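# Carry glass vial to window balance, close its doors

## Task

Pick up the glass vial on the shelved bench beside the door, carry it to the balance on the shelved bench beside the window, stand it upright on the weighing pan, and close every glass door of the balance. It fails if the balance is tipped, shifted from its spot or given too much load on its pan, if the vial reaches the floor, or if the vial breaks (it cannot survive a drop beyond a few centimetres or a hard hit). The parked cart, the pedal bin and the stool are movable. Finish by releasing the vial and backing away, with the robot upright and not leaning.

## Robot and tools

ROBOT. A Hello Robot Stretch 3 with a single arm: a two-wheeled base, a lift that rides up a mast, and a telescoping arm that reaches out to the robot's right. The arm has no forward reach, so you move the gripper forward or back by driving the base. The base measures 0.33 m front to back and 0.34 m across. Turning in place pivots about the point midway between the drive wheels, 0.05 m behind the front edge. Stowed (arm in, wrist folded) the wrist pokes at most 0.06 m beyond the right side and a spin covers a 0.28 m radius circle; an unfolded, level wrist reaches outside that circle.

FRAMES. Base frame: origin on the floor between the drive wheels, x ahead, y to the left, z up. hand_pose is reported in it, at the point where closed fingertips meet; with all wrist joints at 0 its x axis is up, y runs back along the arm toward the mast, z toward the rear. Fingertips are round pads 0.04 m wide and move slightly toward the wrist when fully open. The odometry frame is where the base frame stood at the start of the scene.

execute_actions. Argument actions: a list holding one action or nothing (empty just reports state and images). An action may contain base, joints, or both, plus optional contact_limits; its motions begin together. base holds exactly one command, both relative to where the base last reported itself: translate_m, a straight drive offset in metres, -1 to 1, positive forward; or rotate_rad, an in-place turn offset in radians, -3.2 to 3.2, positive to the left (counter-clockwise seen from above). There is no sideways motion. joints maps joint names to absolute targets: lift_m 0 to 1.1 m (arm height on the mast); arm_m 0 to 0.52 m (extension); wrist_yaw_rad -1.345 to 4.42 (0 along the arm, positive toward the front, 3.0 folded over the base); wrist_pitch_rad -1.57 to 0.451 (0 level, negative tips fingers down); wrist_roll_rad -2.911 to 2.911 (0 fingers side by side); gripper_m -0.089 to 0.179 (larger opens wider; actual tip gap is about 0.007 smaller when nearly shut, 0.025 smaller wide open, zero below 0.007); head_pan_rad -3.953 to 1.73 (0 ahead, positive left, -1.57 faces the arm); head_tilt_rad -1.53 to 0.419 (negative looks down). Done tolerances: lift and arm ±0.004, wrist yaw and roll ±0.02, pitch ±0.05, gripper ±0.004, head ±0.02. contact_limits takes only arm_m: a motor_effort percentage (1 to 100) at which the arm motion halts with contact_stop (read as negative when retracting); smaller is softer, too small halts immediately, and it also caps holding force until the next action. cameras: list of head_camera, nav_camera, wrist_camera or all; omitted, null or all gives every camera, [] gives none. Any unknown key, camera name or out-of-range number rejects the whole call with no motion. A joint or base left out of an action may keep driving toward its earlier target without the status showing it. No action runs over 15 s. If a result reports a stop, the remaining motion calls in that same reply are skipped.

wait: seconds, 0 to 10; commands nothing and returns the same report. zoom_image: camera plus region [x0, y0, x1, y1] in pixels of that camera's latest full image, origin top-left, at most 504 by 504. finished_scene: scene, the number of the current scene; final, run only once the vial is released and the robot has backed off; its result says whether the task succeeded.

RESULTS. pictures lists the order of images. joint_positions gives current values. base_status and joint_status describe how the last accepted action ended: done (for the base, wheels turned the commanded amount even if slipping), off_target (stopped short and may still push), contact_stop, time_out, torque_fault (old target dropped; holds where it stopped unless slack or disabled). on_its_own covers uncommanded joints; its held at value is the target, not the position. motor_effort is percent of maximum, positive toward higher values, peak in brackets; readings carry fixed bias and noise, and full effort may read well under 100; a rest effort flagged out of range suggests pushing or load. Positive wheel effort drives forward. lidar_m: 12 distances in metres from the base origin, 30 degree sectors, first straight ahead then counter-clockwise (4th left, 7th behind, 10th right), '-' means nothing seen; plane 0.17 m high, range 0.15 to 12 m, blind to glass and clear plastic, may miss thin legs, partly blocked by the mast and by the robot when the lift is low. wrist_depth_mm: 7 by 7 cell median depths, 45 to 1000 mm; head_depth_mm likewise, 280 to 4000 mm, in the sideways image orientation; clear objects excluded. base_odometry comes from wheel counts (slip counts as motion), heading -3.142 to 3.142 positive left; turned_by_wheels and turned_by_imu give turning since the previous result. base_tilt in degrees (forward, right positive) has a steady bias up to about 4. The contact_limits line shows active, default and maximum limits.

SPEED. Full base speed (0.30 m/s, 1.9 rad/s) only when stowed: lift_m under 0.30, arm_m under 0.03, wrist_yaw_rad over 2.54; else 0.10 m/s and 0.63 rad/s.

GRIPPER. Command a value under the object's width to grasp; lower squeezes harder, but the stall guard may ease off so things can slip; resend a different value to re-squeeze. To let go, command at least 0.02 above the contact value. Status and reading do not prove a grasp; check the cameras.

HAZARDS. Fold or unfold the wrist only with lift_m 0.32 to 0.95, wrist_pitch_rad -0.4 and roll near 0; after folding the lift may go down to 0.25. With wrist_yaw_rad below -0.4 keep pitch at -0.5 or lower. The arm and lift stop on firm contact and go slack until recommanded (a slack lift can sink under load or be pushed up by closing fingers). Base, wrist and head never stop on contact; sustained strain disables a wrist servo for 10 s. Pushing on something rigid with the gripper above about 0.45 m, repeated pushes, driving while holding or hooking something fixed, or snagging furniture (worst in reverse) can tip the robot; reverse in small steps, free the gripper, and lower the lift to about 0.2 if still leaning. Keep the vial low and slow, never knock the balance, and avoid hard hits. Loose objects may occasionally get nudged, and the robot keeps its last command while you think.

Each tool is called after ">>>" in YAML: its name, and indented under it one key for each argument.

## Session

>>> execute_actions:
  actions: []

Scene clock: 0.00 s.
base_odometry: x=+0.000 y=+0.000 heading=+0.000 (m, m, rad; odometry frame)
turned_by_wheels: +0.000 (rad since the last result)
turned_by_imu: +0.000 (rad since the last result)
base_tilt: forward=+0.0 right=-0.6 (deg)
lidar_m: 1.08 1.43 1.97 1.90 1.78 1.78 2.12 1.76 1.76 1.09 0.94 0.94
head_depth_mm: 1307 1278 1265 1554 1558 1406 929 / 1674 1388 1376 1686 1717 1496 1015 / 1769 1522 1499 1832 1872 1178 1106 / 1949 2130 2106 2077 2062 1252 1216 / 1965 2383 2350 2325 2288 1361 1343 / 1978 2548 2538 2527 2525 2497 2395 / 1994 2353 2351 2367 2379 2381 2317
base_status: not commanded
joint_positions: lift_m=+0.452 arm_m=-0.002 wrist_yaw_rad=+2.888 wrist_pitch_rad=-0.465 wrist_roll_rad=+0.008 gripper_m=+0.037 head_pan_rad=+0.009 head_tilt_rad=-0.002
joint_status: not commanded
motor_effort: left_wheel=+0 right_wheel=-1 lift_m=+31 arm_m=+1 wrist_yaw_rad=+1 wrist_pitch_rad=+9 wrist_roll_rad=+0 gripper_m=+0 head_pan_rad=+0 head_tilt_rad=+2 (%)
hand_pose: x=+0.0335 y=+0.0687 z=+0.4540 quat_wxyz=(+0.249, +0.705, +0.074, +0.659) (m; base frame)
wrist_depth_mm: - - - - - - - / - - - - - - - / - - - - - - - / - - - - - - - / 839 - 870 856 867 840 833 / 712 - 740 717 721 693 725 / 621 626 586 616 612 617 626
pictures: head_camera (sideways: a quarter turn clockwise sets it upright), nav_camera (sideways: a quarter turn counterclockwise sets it upright), wrist_camera
Images, in order (width x height): head_camera 896x504, nav_camera 672x504, wrist_camera 644x364.

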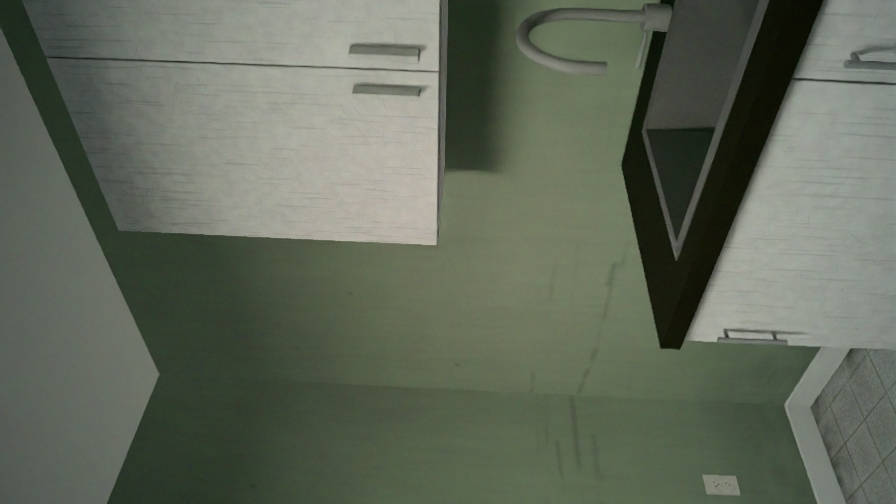

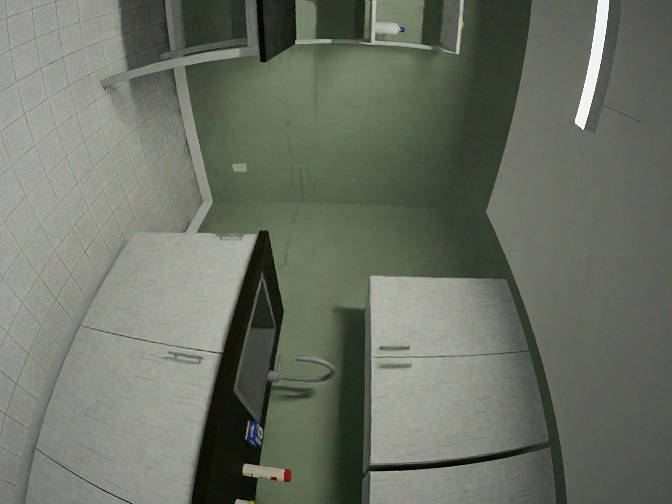

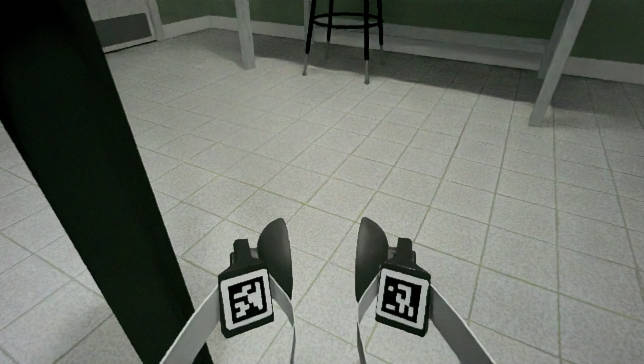

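>>> execute_actions:
  actions:
    - {"joints":{"head_pan_rad":1.1,"head_tilt_rad":-0.25,"lift_m":0.28,"wrist_pitch_rad":-0.4,"wrist_yaw_rad":3.0}}
  cameras: ["head_camera","nav_camera"]

>>> execute_actions:
  actions:
    - {"joints":{"head_pan_rad":-2.4}}
  cameras: ["head_camera","nav_camera"]

Scene clock: 3.87 s.
base_odometry: x=+0.000 y=+0.000 heading=+0.000 (m, m, rad; odometry frame)
turned_by_wheels: +0.000 (rad since the last result)
turned_by_imu: +0.000 (rad since the last result)
base_tilt: forward=+0.0 right=-0.5 (deg)
lidar_m: 1.08 1.43 1.98 1.91 1.78 1.77 2.12 1.76 1.76 1.09 0.94 0.94
head_depth_mm: 1883 1972 2032 1869 2190 2120 1670 / 1947 2027 2090 1817 2265 2175 1714 / 1989 2082 2164 1558 2343 2227 1712 / 2056 2140 2221 1751 2411 2230 1707 / 2086 2217 2288 1743 2142 2205 1703 / 2175 2259 2349 1878 2488 2102 1690 / 2260 2366 2472 2118 2664 2187 1670
base_status: not commanded
joint_positions: lift_m=+0.280 arm_m=-0.002 wrist_yaw_rad=+2.998 wrist_pitch_rad=-0.420 wrist_roll_rad=+0.008 gripper_m=+0.037 head_pan_rad=+1.093 head_tilt_rad=-0.247
joint_status: all done
motor_effort: left_wheel=-1(1) right_wheel=-1(1) lift_m=+27(27) arm_m=+1(1) wrist_yaw_rad=+0(3) wrist_pitch_rad=+12(12) wrist_roll_rad=+0(0) gripper_m=+0(0) head_pan_rad=+3(43) head_tilt_rad=-1(14) (%)
hand_pose: x=+0.0109 y=+0.0794 z=+0.2925 quat_wxyz=(+0.197, +0.703, +0.097, +0.677) (m; base frame)
wrist_depth_mm: - - - - - - - / - - - - - - - / - - - - - - - / 764 - 802 772 800 773 773 / 626 625 660 629 649 625 634 / 521 524 - 537 533 532 529 / 459 - - - 440 452 451
pictures: head_camera (sideways: a quarter turn clockwise sets it upright), nav_camera (sideways: a quarter turn counterclockwise sets it upright)
Images, in order (width x height): head_camera 896x504, nav_camera 672x504.

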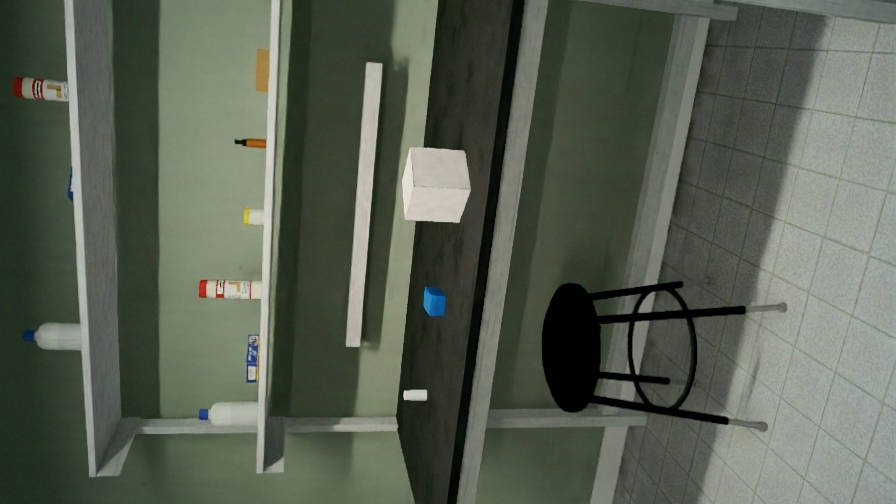

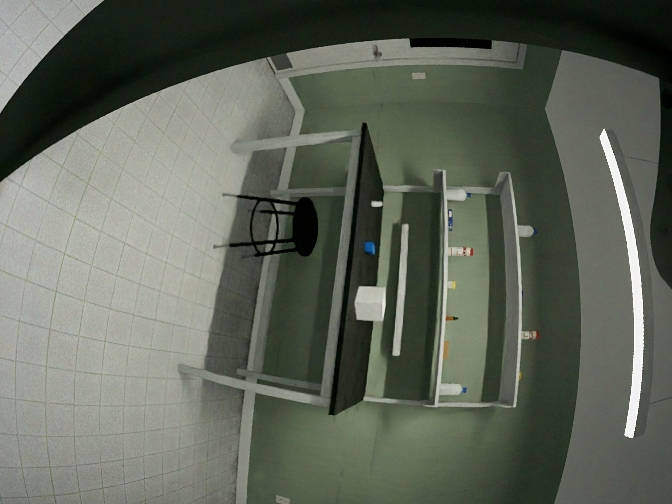

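Scene clock: 5.97 s.
base_odometry: x=+0.000 y=+0.000 heading=+0.000 (m, m, rad; odometry frame)
turned_by_wheels: +0.000 (rad since the last result)
turned_by_imu: +0.000 (rad since the last result)
base_tilt: forward=+0.0 right=-0.6 (deg)
lidar_m: 1.08 1.44 1.98 1.90 1.78 1.78 2.11 1.76 1.76 1.09 0.94 0.94
head_depth_mm: 2274 2393 2467 2141 2700 2275 1737 / 2274 2388 2455 2390 2682 2278 1730 / 2267 2350 2435 2046 2687 2263 1718 / 2252 2363 2409 1828 2656 2146 1705 / 2278 2365 2448 2555 2656 2215 1692 / 2240 2339 2444 2550 2676 2201 1678 / 2237 2343 2434 2534 2626 2195 1674
base_status: not commanded
joint_positions: lift_m=+0.280 arm_m=-0.002 wrist_yaw_rad=+2.998 wrist_pitch_rad=-0.420 wrist_roll_rad=+0.008 gripper_m=+0.037 head_pan_rad=-2.393 head_tilt_rad=-0.247
joint_status: all done
motor_effort: left_wheel=-1(1) right_wheel=-1(1) lift_m=+26(26) arm_m=+0(1) wrist_yaw_rad=+2(2) wrist_pitch_rad=+12(12) wrist_roll_rad=+0(0) gripper_m=+1(1) head_pan_rad=-4(44) head_tilt_rad=-1(1) (%)
hand_pose: x=+0.0109 y=+0.0794 z=+0.2925 quat_wxyz=(+0.197, +0.703, +0.097, +0.677) (m; base frame)
wrist_depth_mm: - - - - - - - / - - - - - - - / - - - - - - - / 780 - 778 788 768 807 823 / 636 624 651 614 624 624 641 / 524 532 - 529 542 534 534 / 460 - - - 444 460 456
pictures: head_camera (sideways: a quarter turn clockwise sets it upright), nav_camera (sideways: a quarter turn counterclockwise sets it upright)
Images, in order (width x height): head_camera 896x504, nav_camera 672x504.

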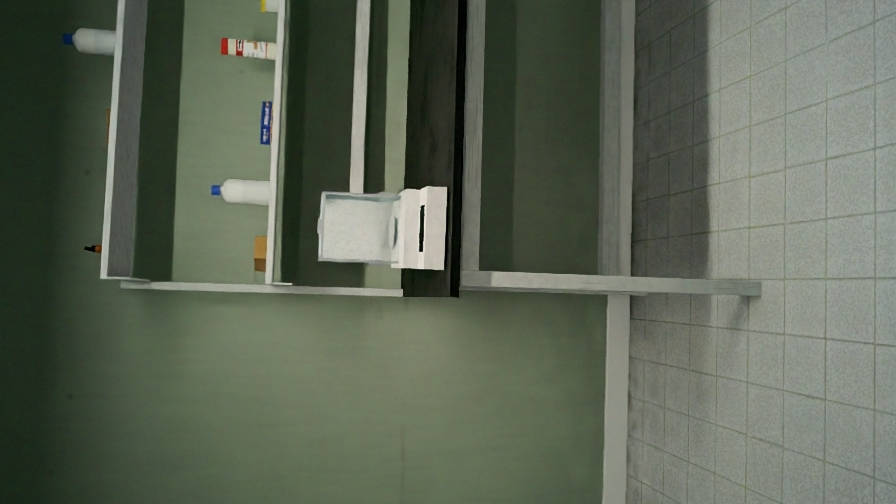

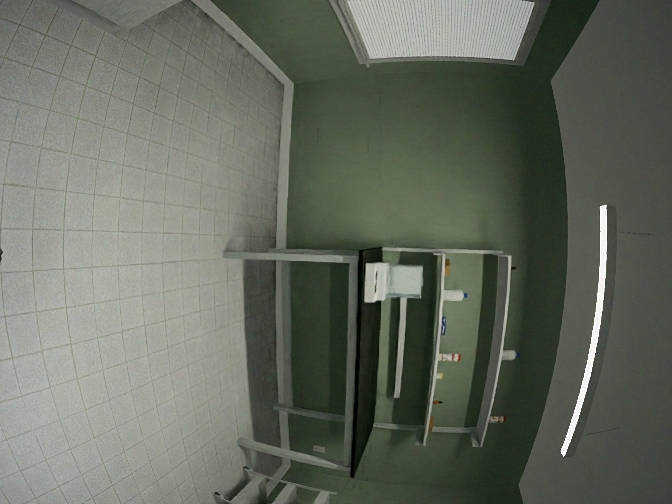

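>>> zoom_image:
  camera: "head_camera"
  region: [300,170,470,300]

Region (300, 170, 470, 300) of head_camera's 896x504 image, scaled by 2.965, with more detail than that image has; it fills the top 385 rows of this view, and the rest is white.

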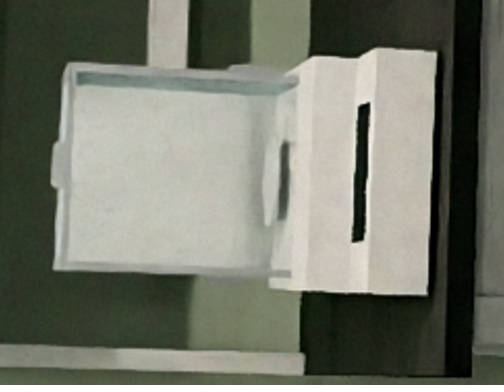

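>>> execute_actions:
  actions:
    - {"base":{"rotate_rad":1.57},"joints":{"head_pan_rad":-0.5,"head_tilt_rad":-0.4}}
  cameras: []

>>> execute_actions:
  actions:
    - {"base":{"translate_m":1}}
  cameras: ["nav_camera"]

>>> execute_actions:
  actions:
    - {"base":{"translate_m":0.35}}
  cameras: []

>>> execute_actions:
  actions:
    - {"base":{"rotate_rad":0.83},"joints":{"head_pan_rad":-1.55,"head_tilt_rad":-0.6,"lift_m":0.85}}
  cameras: []

>>> execute_actions:
  actions:
    - {"joints":{"wrist_yaw_rad":0,"wrist_pitch_rad":0,"gripper_m":0.1}}

Scene clock: 11.53 s.
base_odometry: x=+0.000 y=+0.000 heading=+1.570 (m, m, rad; odometry frame)
turned_by_wheels: +1.570 (rad since the last result)
turned_by_imu: +1.574 (rad since the last result)
base_tilt: forward=+0.0 right=-0.6 (deg)
lidar_m: 1.78 1.77 1.78 2.10 1.76 1.76 1.10 0.94 0.93 1.08 1.43 1.98
head_depth_mm: 1838 1946 2011 2081 2206 1793 1490 / 1886 2005 1967 2255 2353 1846 1476 / 1944 2058 1578 2330 2329 1846 1473 / 1985 2097 1953 2404 2384 1826 1468 / 2033 2165 1909 2096 2278 1817 1459 / 2095 2231 1893 2471 2272 1801 1453 / 2137 2276 1862 2634 2360 1798 1444
base_status: done
joint_positions: lift_m=+0.280 arm_m=-0.002 wrist_yaw_rad=+2.998 wrist_pitch_rad=-0.420 wrist_roll_rad=+0.008 gripper_m=+0.037 head_pan_rad=-0.507 head_tilt_rad=-0.395
joint_status: all done
motor_effort: left_wheel=-3(11) right_wheel=+2(8) lift_m=+26(27) arm_m=+0(1) wrist_yaw_rad=+1(2) wrist_pitch_rad=+12(12) wrist_roll_rad=+0(0) gripper_m=-1(0) head_pan_rad=+4(40) head_tilt_rad=-2(12) (%)
hand_pose: x=+0.0108 y=+0.0794 z=+0.2925 quat_wxyz=(+0.197, +0.703, +0.097, +0.677) (m; base frame)
wrist_depth_mm: - - - - - - - / - - - - - - - / - - - - - - - / 751 - 771 791 769 775 788 / 633 631 644 633 635 634 629 / 529 520 - 531 539 525 529 / 455 - - - 442 463 462
pictures: none
No camera images: the call's "cameras" was empty. Leave "cameras" out to get every camera's image.

Scene clock: 16.57 s.
base_odometry: x=+0.001 y=+1.000 heading=+1.570 (m, m, rad; odometry frame)
turned_by_wheels: +0.000 (rad since the last result)
turned_by_imu: +0.006 (rad since the last result)
base_tilt: forward=+0.0 right=-0.5 (deg)
lidar_m: 0.91 1.52 1.09 1.24 2.35 3.13 1.91 1.63 1.63 1.12 0.86 0.85
head_depth_mm: 1095 1313 1391 1085 768 1561 1460 / 1268 1343 1428 1081 785 1057 1446 / 1289 1384 1461 1066 802 1051 1479 / 1327 1424 1498 1051 832 1698 1394 / 1299 1423 1513 1040 859 1755 1462 / 1416 1504 1609 1029 1857 1807 1453 / 1453 1555 1665 1018 971 1060 1165
base_status: done
joint_positions: lift_m=+0.280 arm_m=-0.002 wrist_yaw_rad=+2.999 wrist_pitch_rad=-0.419 wrist_roll_rad=+0.008 gripper_m=+0.037 head_pan_rad=-0.507 head_tilt_rad=-0.396
joint_status: not commanded
motor_effort: left_wheel=-3(8) right_wheel=+2(6) lift_m=+27(27) arm_m=+1(1) wrist_yaw_rad=+0(1) wrist_pitch_rad=+11(11) wrist_roll_rad=+0(0) gripper_m=-1(0) head_pan_rad=+3(3) head_tilt_rad=-2(2) (%)
hand_pose: x=+0.0107 y=+0.0794 z=+0.2925 quat_wxyz=(+0.197, +0.703, +0.097, +0.677) (m; base frame)
wrist_depth_mm: - - - - - 961 - / - - - - - - - / - - - - - - - / 769 - 778 793 779 777 818 / 636 633 658 640 637 617 626 / 521 521 - 523 540 532 530 / 456 - - - 444 456 460
pictures: nav_camera (sideways: a quarter turn counterclockwise sets it upright)
Images, in order (width x height): nav_camera 672x504.

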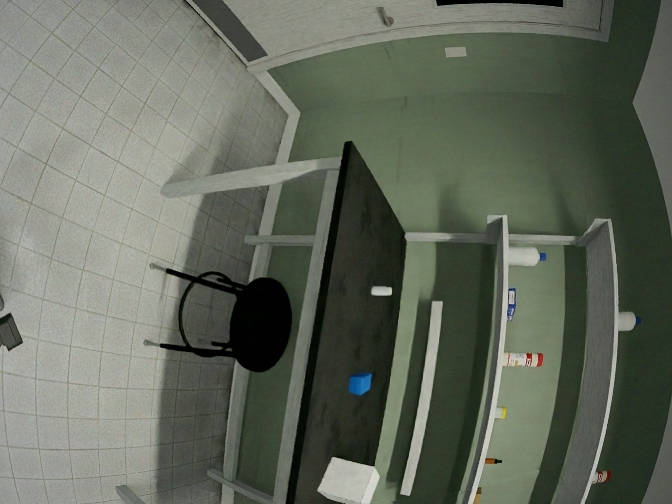

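Scene clock: 19.50 s.
base_odometry: x=+0.001 y=+1.350 heading=+1.570 (m, m, rad; odometry frame)
turned_by_wheels: +0.000 (rad since the last result)
turned_by_imu: +0.002 (rad since the last result)
base_tilt: forward=-0.1 right=-0.5 (deg)
lidar_m: 0.57 1.28 0.91 0.96 1.82 2.87 2.19 1.88 1.20 1.30 0.57 0.58
head_depth_mm: 1010 1090 1134 1088 736 553 784 / 1047 1115 1187 1077 730 551 843 / 871 1148 1223 1064 724 549 1434 / 1093 1116 1249 1050 718 565 1462 / 1142 1216 1296 1351 712 582 1460 / 1171 1247 1339 1439 707 624 742 / 1206 1289 1380 1493 1565 653 1372
base_status: done
joint_positions: lift_m=+0.280 arm_m=-0.002 wrist_yaw_rad=+2.999 wrist_pitch_rad=-0.419 wrist_roll_rad=+0.008 gripper_m=+0.037 head_pan_rad=-0.507 head_tilt_rad=-0.396
joint_status: not commanded
motor_effort: left_wheel=-3(8) right_wheel=+1(6) lift_m=+26(27) arm_m=+1(1) wrist_yaw_rad=+1(2) wrist_pitch_rad=+11(12) wrist_roll_rad=+0(0) gripper_m=+0(1) head_pan_rad=+3(3) head_tilt_rad=-2(1) (%)
hand_pose: x=+0.0107 y=+0.0794 z=+0.2926 quat_wxyz=(+0.197, +0.703, +0.097, +0.677) (m; base frame)
wrist_depth_mm: - - - 970 987 - - / - - - - - - - / - - - - - - - / 775 - 762 795 777 785 795 / 610 643 650 635 651 628 633 / 522 534 - 527 534 533 537 / 454 - - - 441 462 449
pictures: none
No camera images: the call's "cameras" was empty. Leave "cameras" out to get every camera's image.

Scene clock: 25.50 s.
base_odometry: x=+0.001 y=+1.350 heading=+2.399 (m, m, rad; odometry frame)
turned_by_wheels: +0.830 (rad since the last result)
turned_by_imu: +0.834 (rad since the last result)
base_tilt: forward=-0.1 right=-0.6 (deg)
lidar_m: 1.27 0.91 1.22 3.39 2.87 1.93 1.88 1.19 0.70 0.57 0.57 1.32
head_depth_mm: 1041 1142 1007 710 570 894 1352 / 1051 1154 994 707 585 892 1350 / 1058 1158 985 701 582 930 1278 / 1066 1169 972 698 598 1472 1309 / 1078 1181 967 692 596 1503 1334 / 1060 1173 959 686 593 1496 1268 / 1091 1200 1269 682 634 1422 937
base_status: done
joint_positions: lift_m=+0.850 arm_m=-0.002 wrist_yaw_rad=+2.999 wrist_pitch_rad=-0.419 wrist_roll_rad=+0.008 gripper_m=+0.037 head_pan_rad=-1.543 head_tilt_rad=-0.593
joint_status: all done
motor_effort: left_wheel=-3(12) right_wheel=+2(8) lift_m=+35(37) arm_m=+1(0) wrist_yaw_rad=+1(1) wrist_pitch_rad=+11(12) wrist_roll_rad=+0(0) gripper_m=+0(0) head_pan_rad=-4(45) head_tilt_rad=-3(15) (%)
hand_pose: x=+0.0107 y=+0.0795 z=+0.8624 quat_wxyz=(+0.197, +0.703, +0.097, +0.677) (m; base frame)
wrist_depth_mm: - - - - - - 942 / - - - - - - 899 / - - - - - - 916 / - - - - - - 924 / - - - - - - 921 / - - - - - - 946 / - - - - - - 968
pictures: none
No camera images: the call's "cameras" was empty. Leave "cameras" out to get every camera's image.

Scene clock: 28.00 s.
base_odometry: x=+0.001 y=+1.350 heading=+2.399 (m, m, rad; odometry frame)
turned_by_wheels: +0.000 (rad since the last result)
turned_by_imu: +0.000 (rad since the last result)
base_tilt: forward=-0.1 right=-0.5 (deg)
lidar_m: 1.27 0.91 1.23 3.39 2.87 1.93 1.88 1.19 0.70 0.57 0.57 1.32
head_depth_mm: 1043 1140 1005 712 569 896 1352 / 1050 1151 999 705 586 891 1344 / 1059 1160 987 702 581 - - / 1067 1170 975 697 598 1555 - / 1076 1177 968 692 596 1500 1276 / 1055 1167 954 685 594 1506 1270 / 1092 1200 1273 683 633 1423 937
base_status: not commanded
joint_positions: lift_m=+0.850 arm_m=-0.002 wrist_yaw_rad=+0.003 wrist_pitch_rad=-0.023 wrist_roll_rad=+0.008 gripper_m=+0.100 head_pan_rad=-1.543 head_tilt_rad=-0.593
joint_status: all done
motor_effort: left_wheel=-3(3) right_wheel=+2(2) lift_m=+35(35) arm_m=+1(0) wrist_yaw_rad=-2(1) wrist_pitch_rad=+14(14) wrist_roll_rad=+0(0) gripper_m=+0(80) head_pan_rad=-4(4) head_tilt_rad=-3(3) (%)
hand_pose: x=-0.0208 y=-0.3982 z=+0.9586 quat_wxyz=(+0.705, +0.009, -0.709, -0.008) (m; base frame)
wrist_depth_mm: 990 971 962 977 935 925 988 / 966 994 986 975 990 992 963 / - - - - 986 - - / - - 687 696 699 577 677 / 368 369 384 361 383 362 359 / 249 248 246 246 245 255 247 / 280 279 274 271 225 268 220
pictures: head_camera (sideways: a quarter turn clockwise sets it upright), nav_camera (sideways: a quarter turn counterclockwise sets it upright), wrist_camera
Images, in order (width x height): head_camera 896x504, nav_camera 672x504, wrist_camera 644x364.

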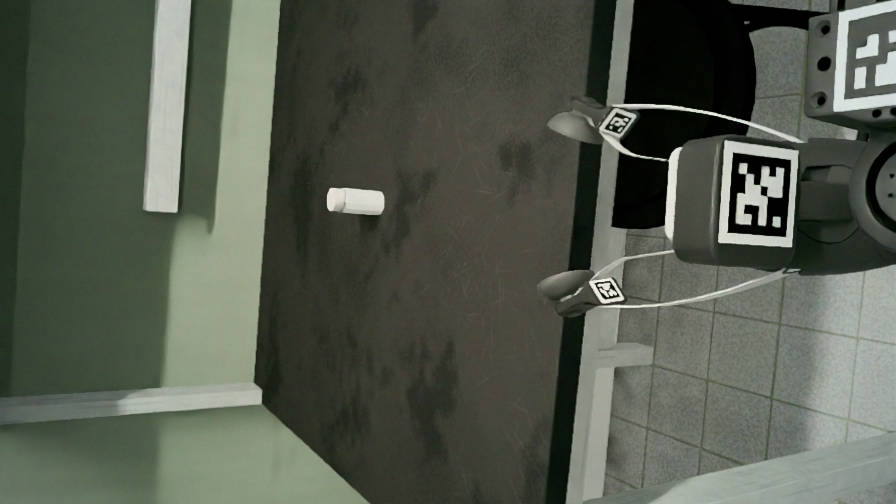

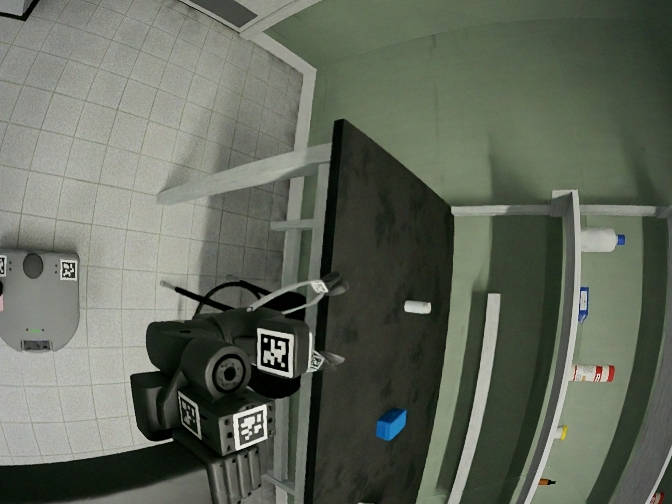

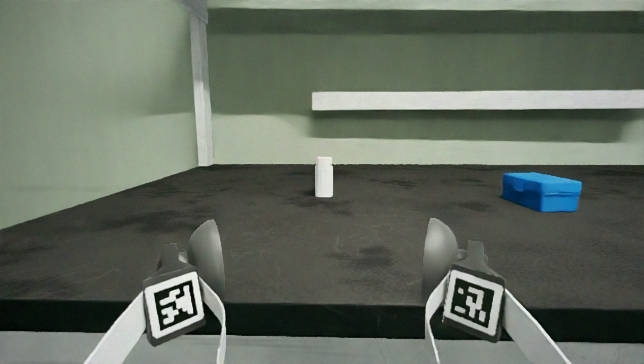

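Nicely aligned; depth ≈0.52.

>>> execute_actions:
  actions:
    - {"joints":{"arm_m":0.3,"lift_m":0.832}}
  cameras: ["wrist_camera"]

Scene clock: 32.23 s.
base_odometry: x=+0.001 y=+1.350 heading=+2.400 (m, m, rad; odometry frame)
turned_by_wheels: +0.000 (rad since the last result)
turned_by_imu: -0.026 (rad since the last result)
base_tilt: forward=-0.1 right=-0.6 (deg)
lidar_m: 1.28 0.92 1.20 2.80 2.86 1.94 1.87 1.19 0.70 0.57 0.57 1.33
head_depth_mm: 1049 1152 998 738 - - 1230 / 1057 1154 984 - 589 885 1287 / 1060 1163 1003 - 617 907 1250 / 1063 1168 992 690 617 1438 1249 / 1069 1174 955 687 592 1505 1273 / 1062 1155 949 684 589 1497 1265 / 1068 1187 942 679 626 1489 945
base_status: not commanded
joint_positions: lift_m=+0.842 arm_m=+0.300 wrist_yaw_rad=+0.000 wrist_pitch_rad=-0.002 wrist_roll_rad=+0.008 gripper_m=+0.100 head_pan_rad=-1.544 head_tilt_rad=-0.596
joint_status: lift_m contact_stop (moved -0.007 of -0.018); the others done
on_its_own: lift_m is slack since a contact_stop, until your next command for it (your +0.832 is given up)
motor_effort: left_wheel=+0(17) right_wheel=+0(3) lift_m=+31(30) arm_m=+3(18) wrist_yaw_rad=+0(4) wrist_pitch_rad=+1(75) wrist_roll_rad=-1(6) gripper_m=+1(0) head_pan_rad=-3(4) head_tilt_rad=-1(3) (%)
hand_pose: x=-0.0216 y=-0.7009 z=+0.9566 quat_wxyz=(+0.704, +0.001, -0.710, -0.001) (m; base frame)
wrist_depth_mm: 659 677 678 671 692 690 692 / 690 684 689 682 693 685 705 / 704 721 714 706 722 729 719 / 699 650 723 715 725 706 728 / 376 374 393 306 394 367 365 / 248 247 244 240 245 251 244 / 185 177 184 184 184 175 184
pictures: wrist_camera
Images, in order (width x height): wrist_camera 644x364.

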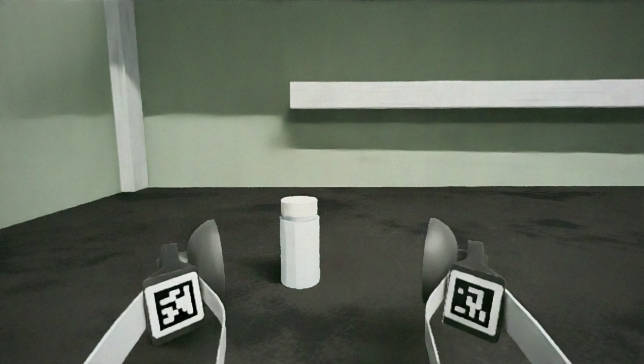

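>>> execute_actions:
  actions:
    - {"joints":{"lift_m":0.87,"wrist_pitch_rad":-0.13},"base":{"translate_m":0.018}}
  cameras: []

>>> execute_actions:
  actions:
    - {"joints":{"arm_m":0.36}}
  cameras: ["wrist_camera"]

Scene clock: 34.43 s.
base_odometry: x=-0.012 y=+1.362 heading=+2.400 (m, m, rad; odometry frame)
turned_by_wheels: +0.000 (rad since the last result)
turned_by_imu: +0.000 (rad since the last result)
base_tilt: forward=+0.1 right=-0.6 (deg)
lidar_m: 1.26 0.90 1.17 2.80 2.87 1.96 1.89 1.21 0.71 0.57 0.56 1.32
head_depth_mm: 1051 1148 995 - - 886 1231 / 1058 1153 1040 - 563 889 1288 / 1060 1162 1034 - 569 929 1230 / 1065 1171 1020 677 595 1470 1272 / 1069 1176 956 688 593 1498 1268 / 1047 1167 947 683 589 1498 1267 / 1082 1186 998 679 628 1423 933
base_status: done
joint_positions: lift_m=+0.870 arm_m=+0.300 wrist_yaw_rad=+0.000 wrist_pitch_rad=-0.146 wrist_roll_rad=+0.008 gripper_m=+0.100 head_pan_rad=-1.544 head_tilt_rad=-0.596
joint_status: all done
motor_effort: left_wheel=+0(5) right_wheel=-2(5) lift_m=+35(37) arm_m=+3(3) wrist_yaw_rad=+0(1) wrist_pitch_rad=+10(13) wrist_roll_rad=+0(0) gripper_m=+0(0) head_pan_rad=-3(3) head_tilt_rad=-2(1) (%)
hand_pose: x=-0.0216 y=-0.6947 z=+0.9474 quat_wxyz=(+0.703, +0.052, -0.708, -0.052) (m; base frame)
wrist_depth_mm: 653 640 660 653 639 640 666 / 669 680 691 678 685 698 683 / 728 688 705 696 715 705 713 / 427 417 418 382 420 419 407 / 282 283 289 250 291 280 278 / 211 211 210 208 209 214 209 / 169 162 168 168 167 161 168
pictures: none
No camera images: the call's "cameras" was empty. Leave "cameras" out to get every camera's image.

Scene clock: 36.03 s.
base_odometry: x=-0.012 y=+1.362 heading=+2.400 (m, m, rad; odometry frame)
turned_by_wheels: +0.000 (rad since the last result)
turned_by_imu: +0.000 (rad since the last result)
base_tilt: forward=-0.1 right=-0.5 (deg)
lidar_m: 1.26 0.90 1.17 2.80 2.87 1.96 1.89 1.21 0.71 0.57 0.56 1.31
head_depth_mm: 1048 1149 998 - - 888 1234 / 1058 1156 1106 - 584 886 1287 / 1062 1158 1095 - 581 927 1223 / 1067 1170 1021 692 596 1474 1274 / 1071 1175 955 687 593 1502 1269 / 1047 1161 949 682 590 1490 1267 / 1080 1188 996 678 628 1414 934
base_status: not commanded
joint_positions: lift_m=+0.870 arm_m=+0.360 wrist_yaw_rad=+0.000 wrist_pitch_rad=-0.147 wrist_roll_rad=+0.008 gripper_m=+0.100 head_pan_rad=-1.544 head_tilt_rad=-0.596
joint_status: all done
motor_effort: left_wheel=+0(0) right_wheel=-1(1) lift_m=+35(35) arm_m=+3(1) wrist_yaw_rad=+1(1) wrist_pitch_rad=+10(10) wrist_roll_rad=+0(1) gripper_m=+0(0) head_pan_rad=-3(2) head_tilt_rad=-1(1) (%)
hand_pose: x=-0.0216 y=-0.7547 z=+0.9472 quat_wxyz=(+0.703, +0.052, -0.708, -0.053) (m; base frame)
wrist_depth_mm: 604 587 589 588 589 595 517 / 618 620 631 615 633 623 629 / 649 628 638 647 639 653 661 / 423 423 421 415 414 420 410 / 279 280 287 184 288 277 279 / 209 210 208 190 209 213 208 / 168 161 167 167 167 160 167
pictures: wrist_camera
Images, in order (width x height): wrist_camera 644x364.

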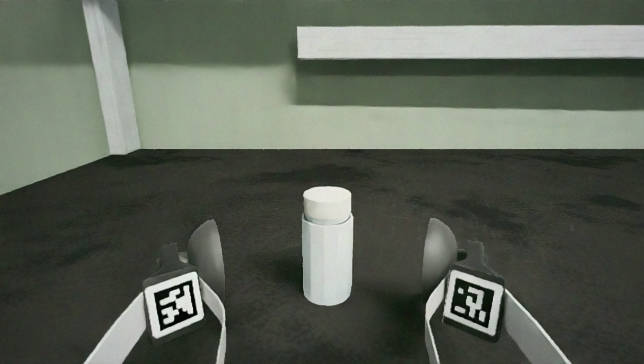

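>>> execute_actions:
  actions:
    - {"joints":{"arm_m":0.398,"lift_m":0.864,"gripper_m":0.06}}
  cameras: ["wrist_camera"]

>>> execute_actions:
  actions:
    - {"joints":{"gripper_m":-0.005}}
  cameras: []

>>> execute_actions:
  actions:
    - {"joints":{"lift_m":0.89}}
  cameras: ["wrist_camera"]

Scene clock: 38.33 s.
base_odometry: x=-0.012 y=+1.362 heading=+2.400 (m, m, rad; odometry frame)
turned_by_wheels: +0.000 (rad since the last result)
turned_by_imu: +0.000 (rad since the last result)
base_tilt: forward=-0.1 right=-0.6 (deg)
lidar_m: 1.26 0.90 1.17 2.79 2.86 1.96 1.89 1.21 0.71 0.57 0.56 1.31
head_depth_mm: 1052 1150 998 772 - 889 1232 / 1052 1155 1113 647 582 887 1287 / 1060 1162 1104 643 580 930 1227 / 1063 1168 1023 677 596 1474 1274 / 1073 1175 957 688 593 1509 1268 / 1049 1165 946 684 590 1494 1264 / 1080 1190 997 677 628 1412 933
base_status: not commanded
joint_positions: lift_m=+0.864 arm_m=+0.398 wrist_yaw_rad=+0.000 wrist_pitch_rad=-0.147 wrist_roll_rad=+0.008 gripper_m=+0.060 head_pan_rad=-1.544 head_tilt_rad=-0.596
joint_status: all done
motor_effort: left_wheel=+0(0) right_wheel=-2(1) lift_m=+27(30) arm_m=+3(3) wrist_yaw_rad=+0(1) wrist_pitch_rad=+10(11) wrist_roll_rad=-1(1) gripper_m=-1(80) head_pan_rad=-3(3) head_tilt_rad=-1(2) (%)
hand_pose: x=-0.0216 y=-0.7926 z=+0.9415 quat_wxyz=(+0.703, +0.052, -0.708, -0.053) (m; base frame)
wrist_depth_mm: 551 554 562 553 488 488 502 / 574 572 585 593 577 602 594 / 605 596 606 609 616 606 610 / 399 394 398 394 398 394 390 / 266 265 283 145 282 263 264 / 198 200 210 149 - 200 198 / 160 159 153 153 156 158 159
pictures: wrist_camera
Images, in order (width x height): wrist_camera 644x364.

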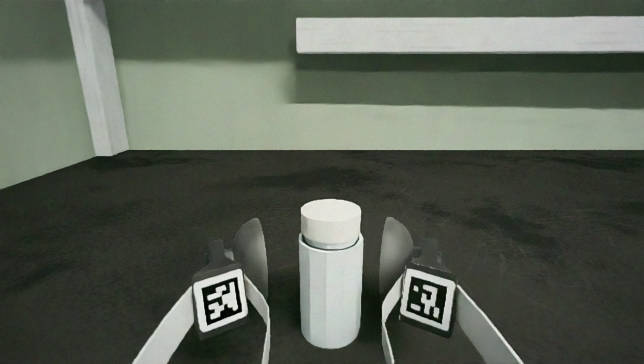

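Scene clock: 39.47 s.
base_odometry: x=-0.012 y=+1.362 heading=+2.400 (m, m, rad; odometry frame)
turned_by_wheels: +0.000 (rad since the last result)
turned_by_imu: +0.000 (rad since the last result)
base_tilt: forward=+0.0 right=-0.5 (deg)
lidar_m: 1.26 0.90 1.17 2.80 2.88 1.96 1.89 1.21 0.71 0.57 0.56 1.31
head_depth_mm: 1050 1150 997 771 - 890 1231 / 1055 1158 1115 648 582 888 1286 / 1059 1164 1103 644 581 928 1225 / 1065 1169 1018 678 596 1469 1275 / 1073 1175 955 688 592 1497 1272 / 1050 1164 945 683 590 1495 1270 / 1079 1190 999 678 627 1417 937
base_status: not commanded
joint_positions: lift_m=+0.864 arm_m=+0.398 wrist_yaw_rad=+0.000 wrist_pitch_rad=-0.148 wrist_roll_rad=+0.008 gripper_m=-0.004 head_pan_rad=-1.544 head_tilt_rad=-0.596
joint_status: all done
motor_effort: left_wheel=+0(0) right_wheel=-2(1) lift_m=+27(26) arm_m=+3(3) wrist_yaw_rad=+0(0) wrist_pitch_rad=+11(11) wrist_roll_rad=-1(1) gripper_m=-15(87) head_pan_rad=-3(3) head_tilt_rad=-1(1) (%)
hand_pose: x=-0.0216 y=-0.7926 z=+0.9412 quat_wxyz=(+0.703, +0.052, -0.708, -0.053) (m; base frame)
wrist_depth_mm: 550 550 557 554 484 497 494 / 572 575 586 587 587 580 588 / 625 597 588 605 616 607 596 / 403 394 395 395 396 397 391 / 263 266 266 140 262 266 264 / 199 200 203 143 208 198 198 / 159 159 154 150 153 158 159
pictures: none
No camera images: the call's "cameras" was empty. Leave "cameras" out to get every camera's image.

Scene clock: 40.47 s.
base_odometry: x=-0.012 y=+1.362 heading=+2.400 (m, m, rad; odometry frame)
turned_by_wheels: +0.000 (rad since the last result)
turned_by_imu: +0.000 (rad since the last result)
base_tilt: forward=+0.0 right=-0.6 (deg)
lidar_m: 1.26 0.90 1.17 2.79 2.88 1.95 1.89 1.21 0.71 0.57 0.56 1.31
head_depth_mm: 1051 1146 1057 - 612 914 1238 / 1052 1153 1115 660 582 886 1284 / 1059 1156 - 645 581 927 1228 / 1066 1170 993 679 595 1473 1279 / 1072 1175 955 688 592 1506 1273 / 1049 1166 946 683 588 1493 1263 / 1087 1192 997 678 628 1414 934
base_status: not commanded
joint_positions: lift_m=+0.890 arm_m=+0.398 wrist_yaw_rad=+0.000 wrist_pitch_rad=-0.149 wrist_roll_rad=+0.008 gripper_m=-0.004 head_pan_rad=-1.544 head_tilt_rad=-0.596
joint_status: all done
motor_effort: left_wheel=+0(0) right_wheel=-1(1) lift_m=+35(37) arm_m=+3(3) wrist_yaw_rad=+0(0) wrist_pitch_rad=+11(12) wrist_roll_rad=+0(1) gripper_m=-16(15) head_pan_rad=-3(3) head_tilt_rad=-1(2) (%)
hand_pose: x=-0.0216 y=-0.7925 z=+0.9667 quat_wxyz=(+0.702, +0.053, -0.708, -0.053) (m; base frame)
wrist_depth_mm: 550 558 558 565 554 554 556 / 583 571 581 592 587 613 586 / 595 596 604 618 622 626 635 / 622 490 491 483 483 480 479 / 321 319 324 140 323 321 322 / 242 244 249 144 253 241 243 / 193 195 186 158 186 194 194
pictures: wrist_camera
Images, in order (width x height): wrist_camera 644x364.

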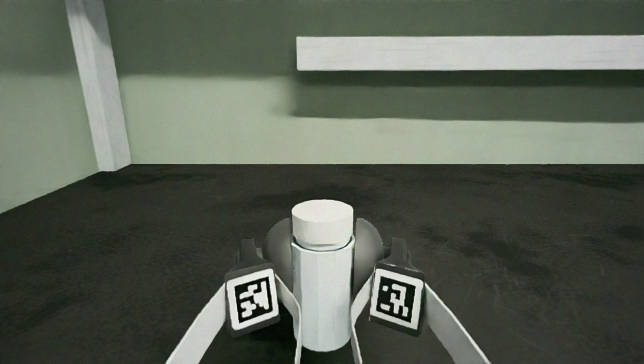

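>>> execute_actions:
  actions:
    - {"joints":{"arm_m":0,"wrist_yaw_rad":2.6}}
  cameras: []

>>> execute_actions:
  actions:
    - {"joints":{"lift_m":0.29,"head_pan_rad":0.3,"head_tilt_rad":-0.4},"base":{"rotate_rad":1.65}}
  cameras: ["wrist_camera","nav_camera"]

>>> execute_actions:
  actions:
    - {"base":{"translate_m":1}}
  cameras: []

>>> execute_actions:
  actions:
    - {"base":{"translate_m":1},"joints":{"head_pan_rad":0.45}}
  cameras: ["head_camera","nav_camera"]

Scene clock: 46.60 s.
base_odometry: x=-0.012 y=+1.362 heading=+2.400 (m, m, rad; odometry frame)
turned_by_wheels: +0.000 (rad since the last result)
turned_by_imu: +0.001 (rad since the last result)
base_tilt: forward=-0.1 right=-0.6 (deg)
lidar_m: 1.26 0.90 1.17 2.80 2.87 1.96 1.89 1.21 0.71 0.57 0.56 1.31
head_depth_mm: 1052 1145 995 707 586 914 - / 1055 1155 985 703 582 889 - / 1058 1161 975 696 581 927 - / 1065 1167 966 692 596 1550 - / 1071 1177 959 689 592 1531 - / 1050 1164 947 683 591 1492 1281 / 1083 1190 1001 678 627 1426 933
base_status: not commanded
joint_positions: lift_m=+0.890 arm_m=+0.000 wrist_yaw_rad=+2.598 wrist_pitch_rad=-0.149 wrist_roll_rad=+0.008 gripper_m=-0.004 head_pan_rad=-1.544 head_tilt_rad=-0.596
joint_status: all done
motor_effort: left_wheel=+0(0) right_wheel=-2(1) lift_m=+36(35) arm_m=-2(1) wrist_yaw_rad=+1(2) wrist_pitch_rad=+12(12) wrist_roll_rad=+0(1) gripper_m=-16(16) head_pan_rad=-3(3) head_tilt_rad=-2(1) (%)
hand_pose: x=+0.1079 y=+0.0686 z=+0.9667 quat_wxyz=(+0.240, +0.696, -0.139, +0.662) (m; base frame)
wrist_depth_mm: - - - - 975 774 855 / - - - - - 794 953 / - - - - - 849 974 / - - - - - 877 - / - - - 141 - 930 - / - - - 144 - 963 - / - - - 158 - - -
pictures: none
No camera images: the call's "cameras" was empty. Leave "cameras" out to get every camera's image.

Scene clock: 52.90 s.
base_odometry: x=-0.012 y=+1.362 heading=-2.234 (m, m, rad; odometry frame)
turned_by_wheels: +1.650 (rad since the last result)
turned_by_imu: +1.659 (rad since the last result)
base_tilt: forward=-0.1 right=-0.7 (deg)
lidar_m: 2.80 2.48 1.92 1.89 1.21 0.71 0.57 0.56 1.29 1.08 0.90 1.29
head_depth_mm: 2928 3089 3300 3356 2417 1827 1470 / 3011 3218 3454 3459 2396 1826 1462 / 3141 3306 3529 3451 2379 1806 1457 / 3310 3495 3701 3429 2364 1802 1456 / 3395 3674 3880 3375 2350 1787 1442 / 3548 3794 - 3337 2320 1785 1438 / 3381 3529 3697 3332 2311 1762 1432
base_status: done
joint_positions: lift_m=+0.290 arm_m=+0.000 wrist_yaw_rad=+2.598 wrist_pitch_rad=-0.150 wrist_roll_rad=+0.008 gripper_m=-0.004 head_pan_rad=+0.293 head_tilt_rad=-0.408
joint_status: all done
motor_effort: left_wheel=-3(8) right_wheel=+2(5) lift_m=+27(29) arm_m=-2(2) wrist_yaw_rad=+2(1) wrist_pitch_rad=+12(12) wrist_roll_rad=-1(0) gripper_m=-15(15) head_pan_rad=+3(41) head_tilt_rad=+3(16) (%)
hand_pose: x=+0.1079 y=+0.0685 z=+0.3667 quat_wxyz=(+0.240, +0.696, -0.139, +0.662) (m; base frame)
wrist_depth_mm: - - - - - - - / - - - - - - - / - - - - - - - / - - - - - - - / - - - 140 - - - / 794 772 800 143 846 781 798 / 647 641 614 159 596 629 628
pictures: nav_camera (sideways: a quarter turn counterclockwise sets it upright), wrist_camera
Images, in order (width x height): nav_camera 672x504, wrist_camera 644x364.

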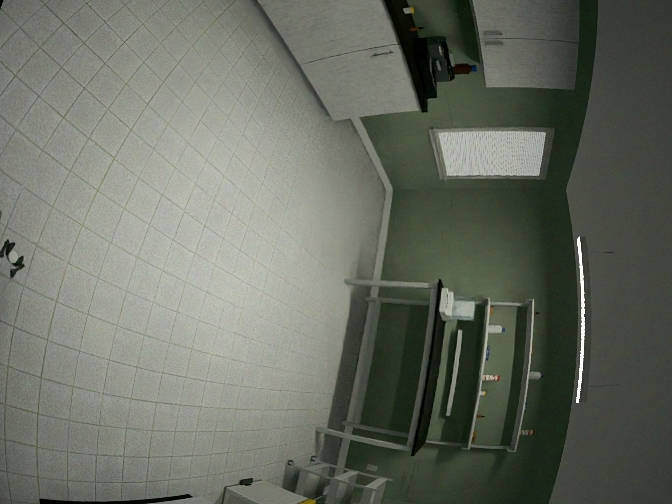

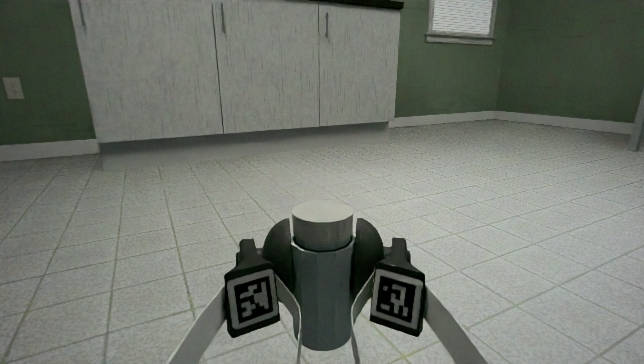

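Scene clock: 57.93 s.
base_odometry: x=-0.627 y=+0.574 heading=-2.234 (m, m, rad; odometry frame)
turned_by_wheels: +0.000 (rad since the last result)
turned_by_imu: +0.006 (rad since the last result)
base_tilt: forward=-0.1 right=-0.6 (deg)
lidar_m: 2.39 1.91 1.82 1.80 1.92 1.63 1.53 1.77 0.93 0.91 1.13 1.60
head_depth_mm: 2102 2214 1974 2503 2418 1829 1474 / 2155 2297 2179 2587 2395 1830 1463 / 2250 2351 1897 2706 2389 1809 1459 / 2344 2466 1870 2846 2360 1802 1460 / 2448 2585 2782 2970 2251 1787 1455 / 2546 2734 2906 3127 2325 1776 1439 / 2656 2831 3061 3184 2308 1768 1436
base_status: done
joint_positions: lift_m=+0.290 arm_m=+0.000 wrist_yaw_rad=+2.598 wrist_pitch_rad=-0.150 wrist_roll_rad=+0.008 gripper_m=-0.004 head_pan_rad=+0.293 head_tilt_rad=-0.408
joint_status: not commanded
motor_effort: left_wheel=-3(8) right_wheel=+2(8) lift_m=+27(27) arm_m=-1(2) wrist_yaw_rad=+1(1) wrist_pitch_rad=+12(13) wrist_roll_rad=-1(1) gripper_m=-16(16) head_pan_rad=+3(3) head_tilt_rad=+2(3) (%)
hand_pose: x=+0.1078 y=+0.0685 z=+0.3667 quat_wxyz=(+0.240, +0.696, -0.139, +0.662) (m; base frame)
wrist_depth_mm: - - - - - - - / - - - - - - - / - - - - - - - / - - - - - - - / - - - 140 - - - / 778 783 808 143 824 778 797 / 633 618 602 158 600 627 636
pictures: none
No camera images: the call's "cameras" was empty. Leave "cameras" out to get every camera's image.

Scene clock: 62.97 s.
base_odometry: x=-1.243 y=-0.214 heading=-2.234 (m, m, rad; odometry frame)
turned_by_wheels: +0.000 (rad since the last result)
turned_by_imu: +0.006 (rad since the last result)
base_tilt: forward=-0.1 right=-0.6 (deg)
lidar_m: 1.40 1.03 2.33 1.74 1.83 2.62 2.53 1.30 1.07 1.04 1.01 1.42
head_depth_mm: 1309 1371 1435 1056 789 1672 1476 / 1139 1454 1518 1046 826 1711 1467 / 1417 1509 1533 1033 1828 1751 1461 / 1521 1460 1132 961 1823 1806 1455 / 1621 1737 1799 941 2116 1792 1447 / 1730 1851 1976 1006 1152 1310 1356 / 1844 1990 2145 2323 2311 1776 1434
base_status: done
joint_positions: lift_m=+0.290 arm_m=+0.000 wrist_yaw_rad=+2.598 wrist_pitch_rad=-0.150 wrist_roll_rad=+0.008 gripper_m=-0.004 head_pan_rad=+0.443 head_tilt_rad=-0.407
joint_status: all done
motor_effort: left_wheel=-3(9) right_wheel=+1(8) lift_m=+27(27) arm_m=-1(1) wrist_yaw_rad=+2(1) wrist_pitch_rad=+12(12) wrist_roll_rad=-1(0) gripper_m=-16(15) head_pan_rad=+4(22) head_tilt_rad=+3(2) (%)
hand_pose: x=+0.1078 y=+0.0686 z=+0.3667 quat_wxyz=(+0.240, +0.696, -0.139, +0.662) (m; base frame)
wrist_depth_mm: - - - - - - - / - - - - - - - / - - - - - - - / - - - - - - - / - - - 140 - - - / 802 820 812 143 814 784 778 / 625 631 609 158 600 625 635
pictures: head_camera (sideways: a quarter turn clockwise sets it upright), nav_camera (sideways: a quarter turn counterclockwise sets it upright)
Images, in order (width x height): head_camera 896x504, nav_camera 672x504.

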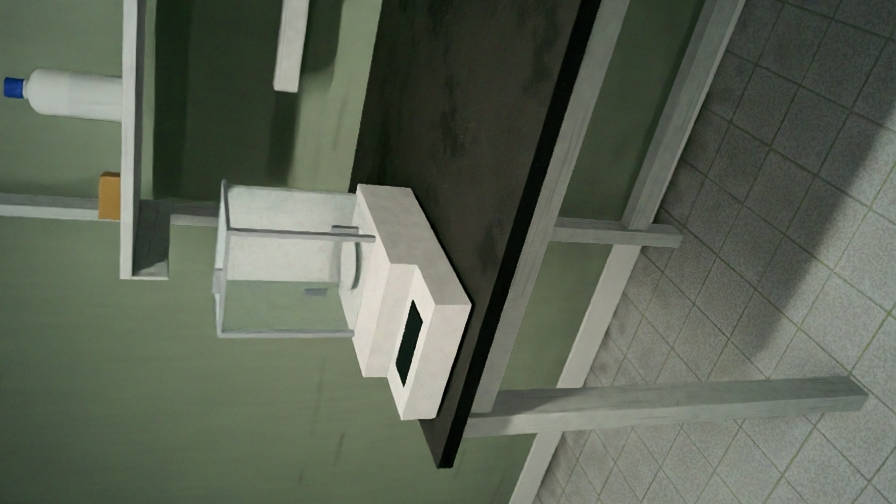

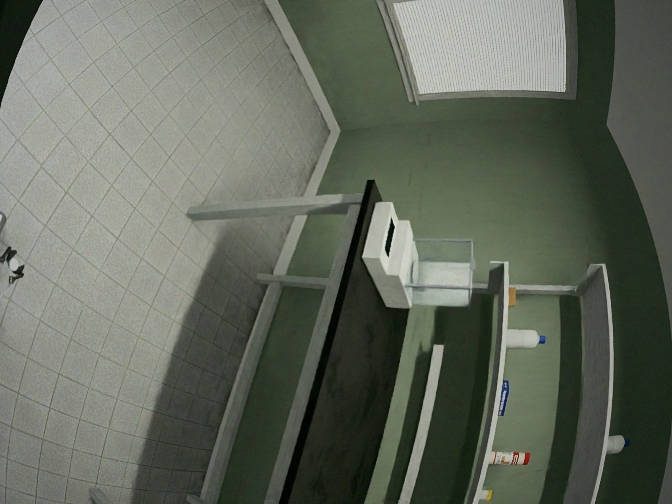

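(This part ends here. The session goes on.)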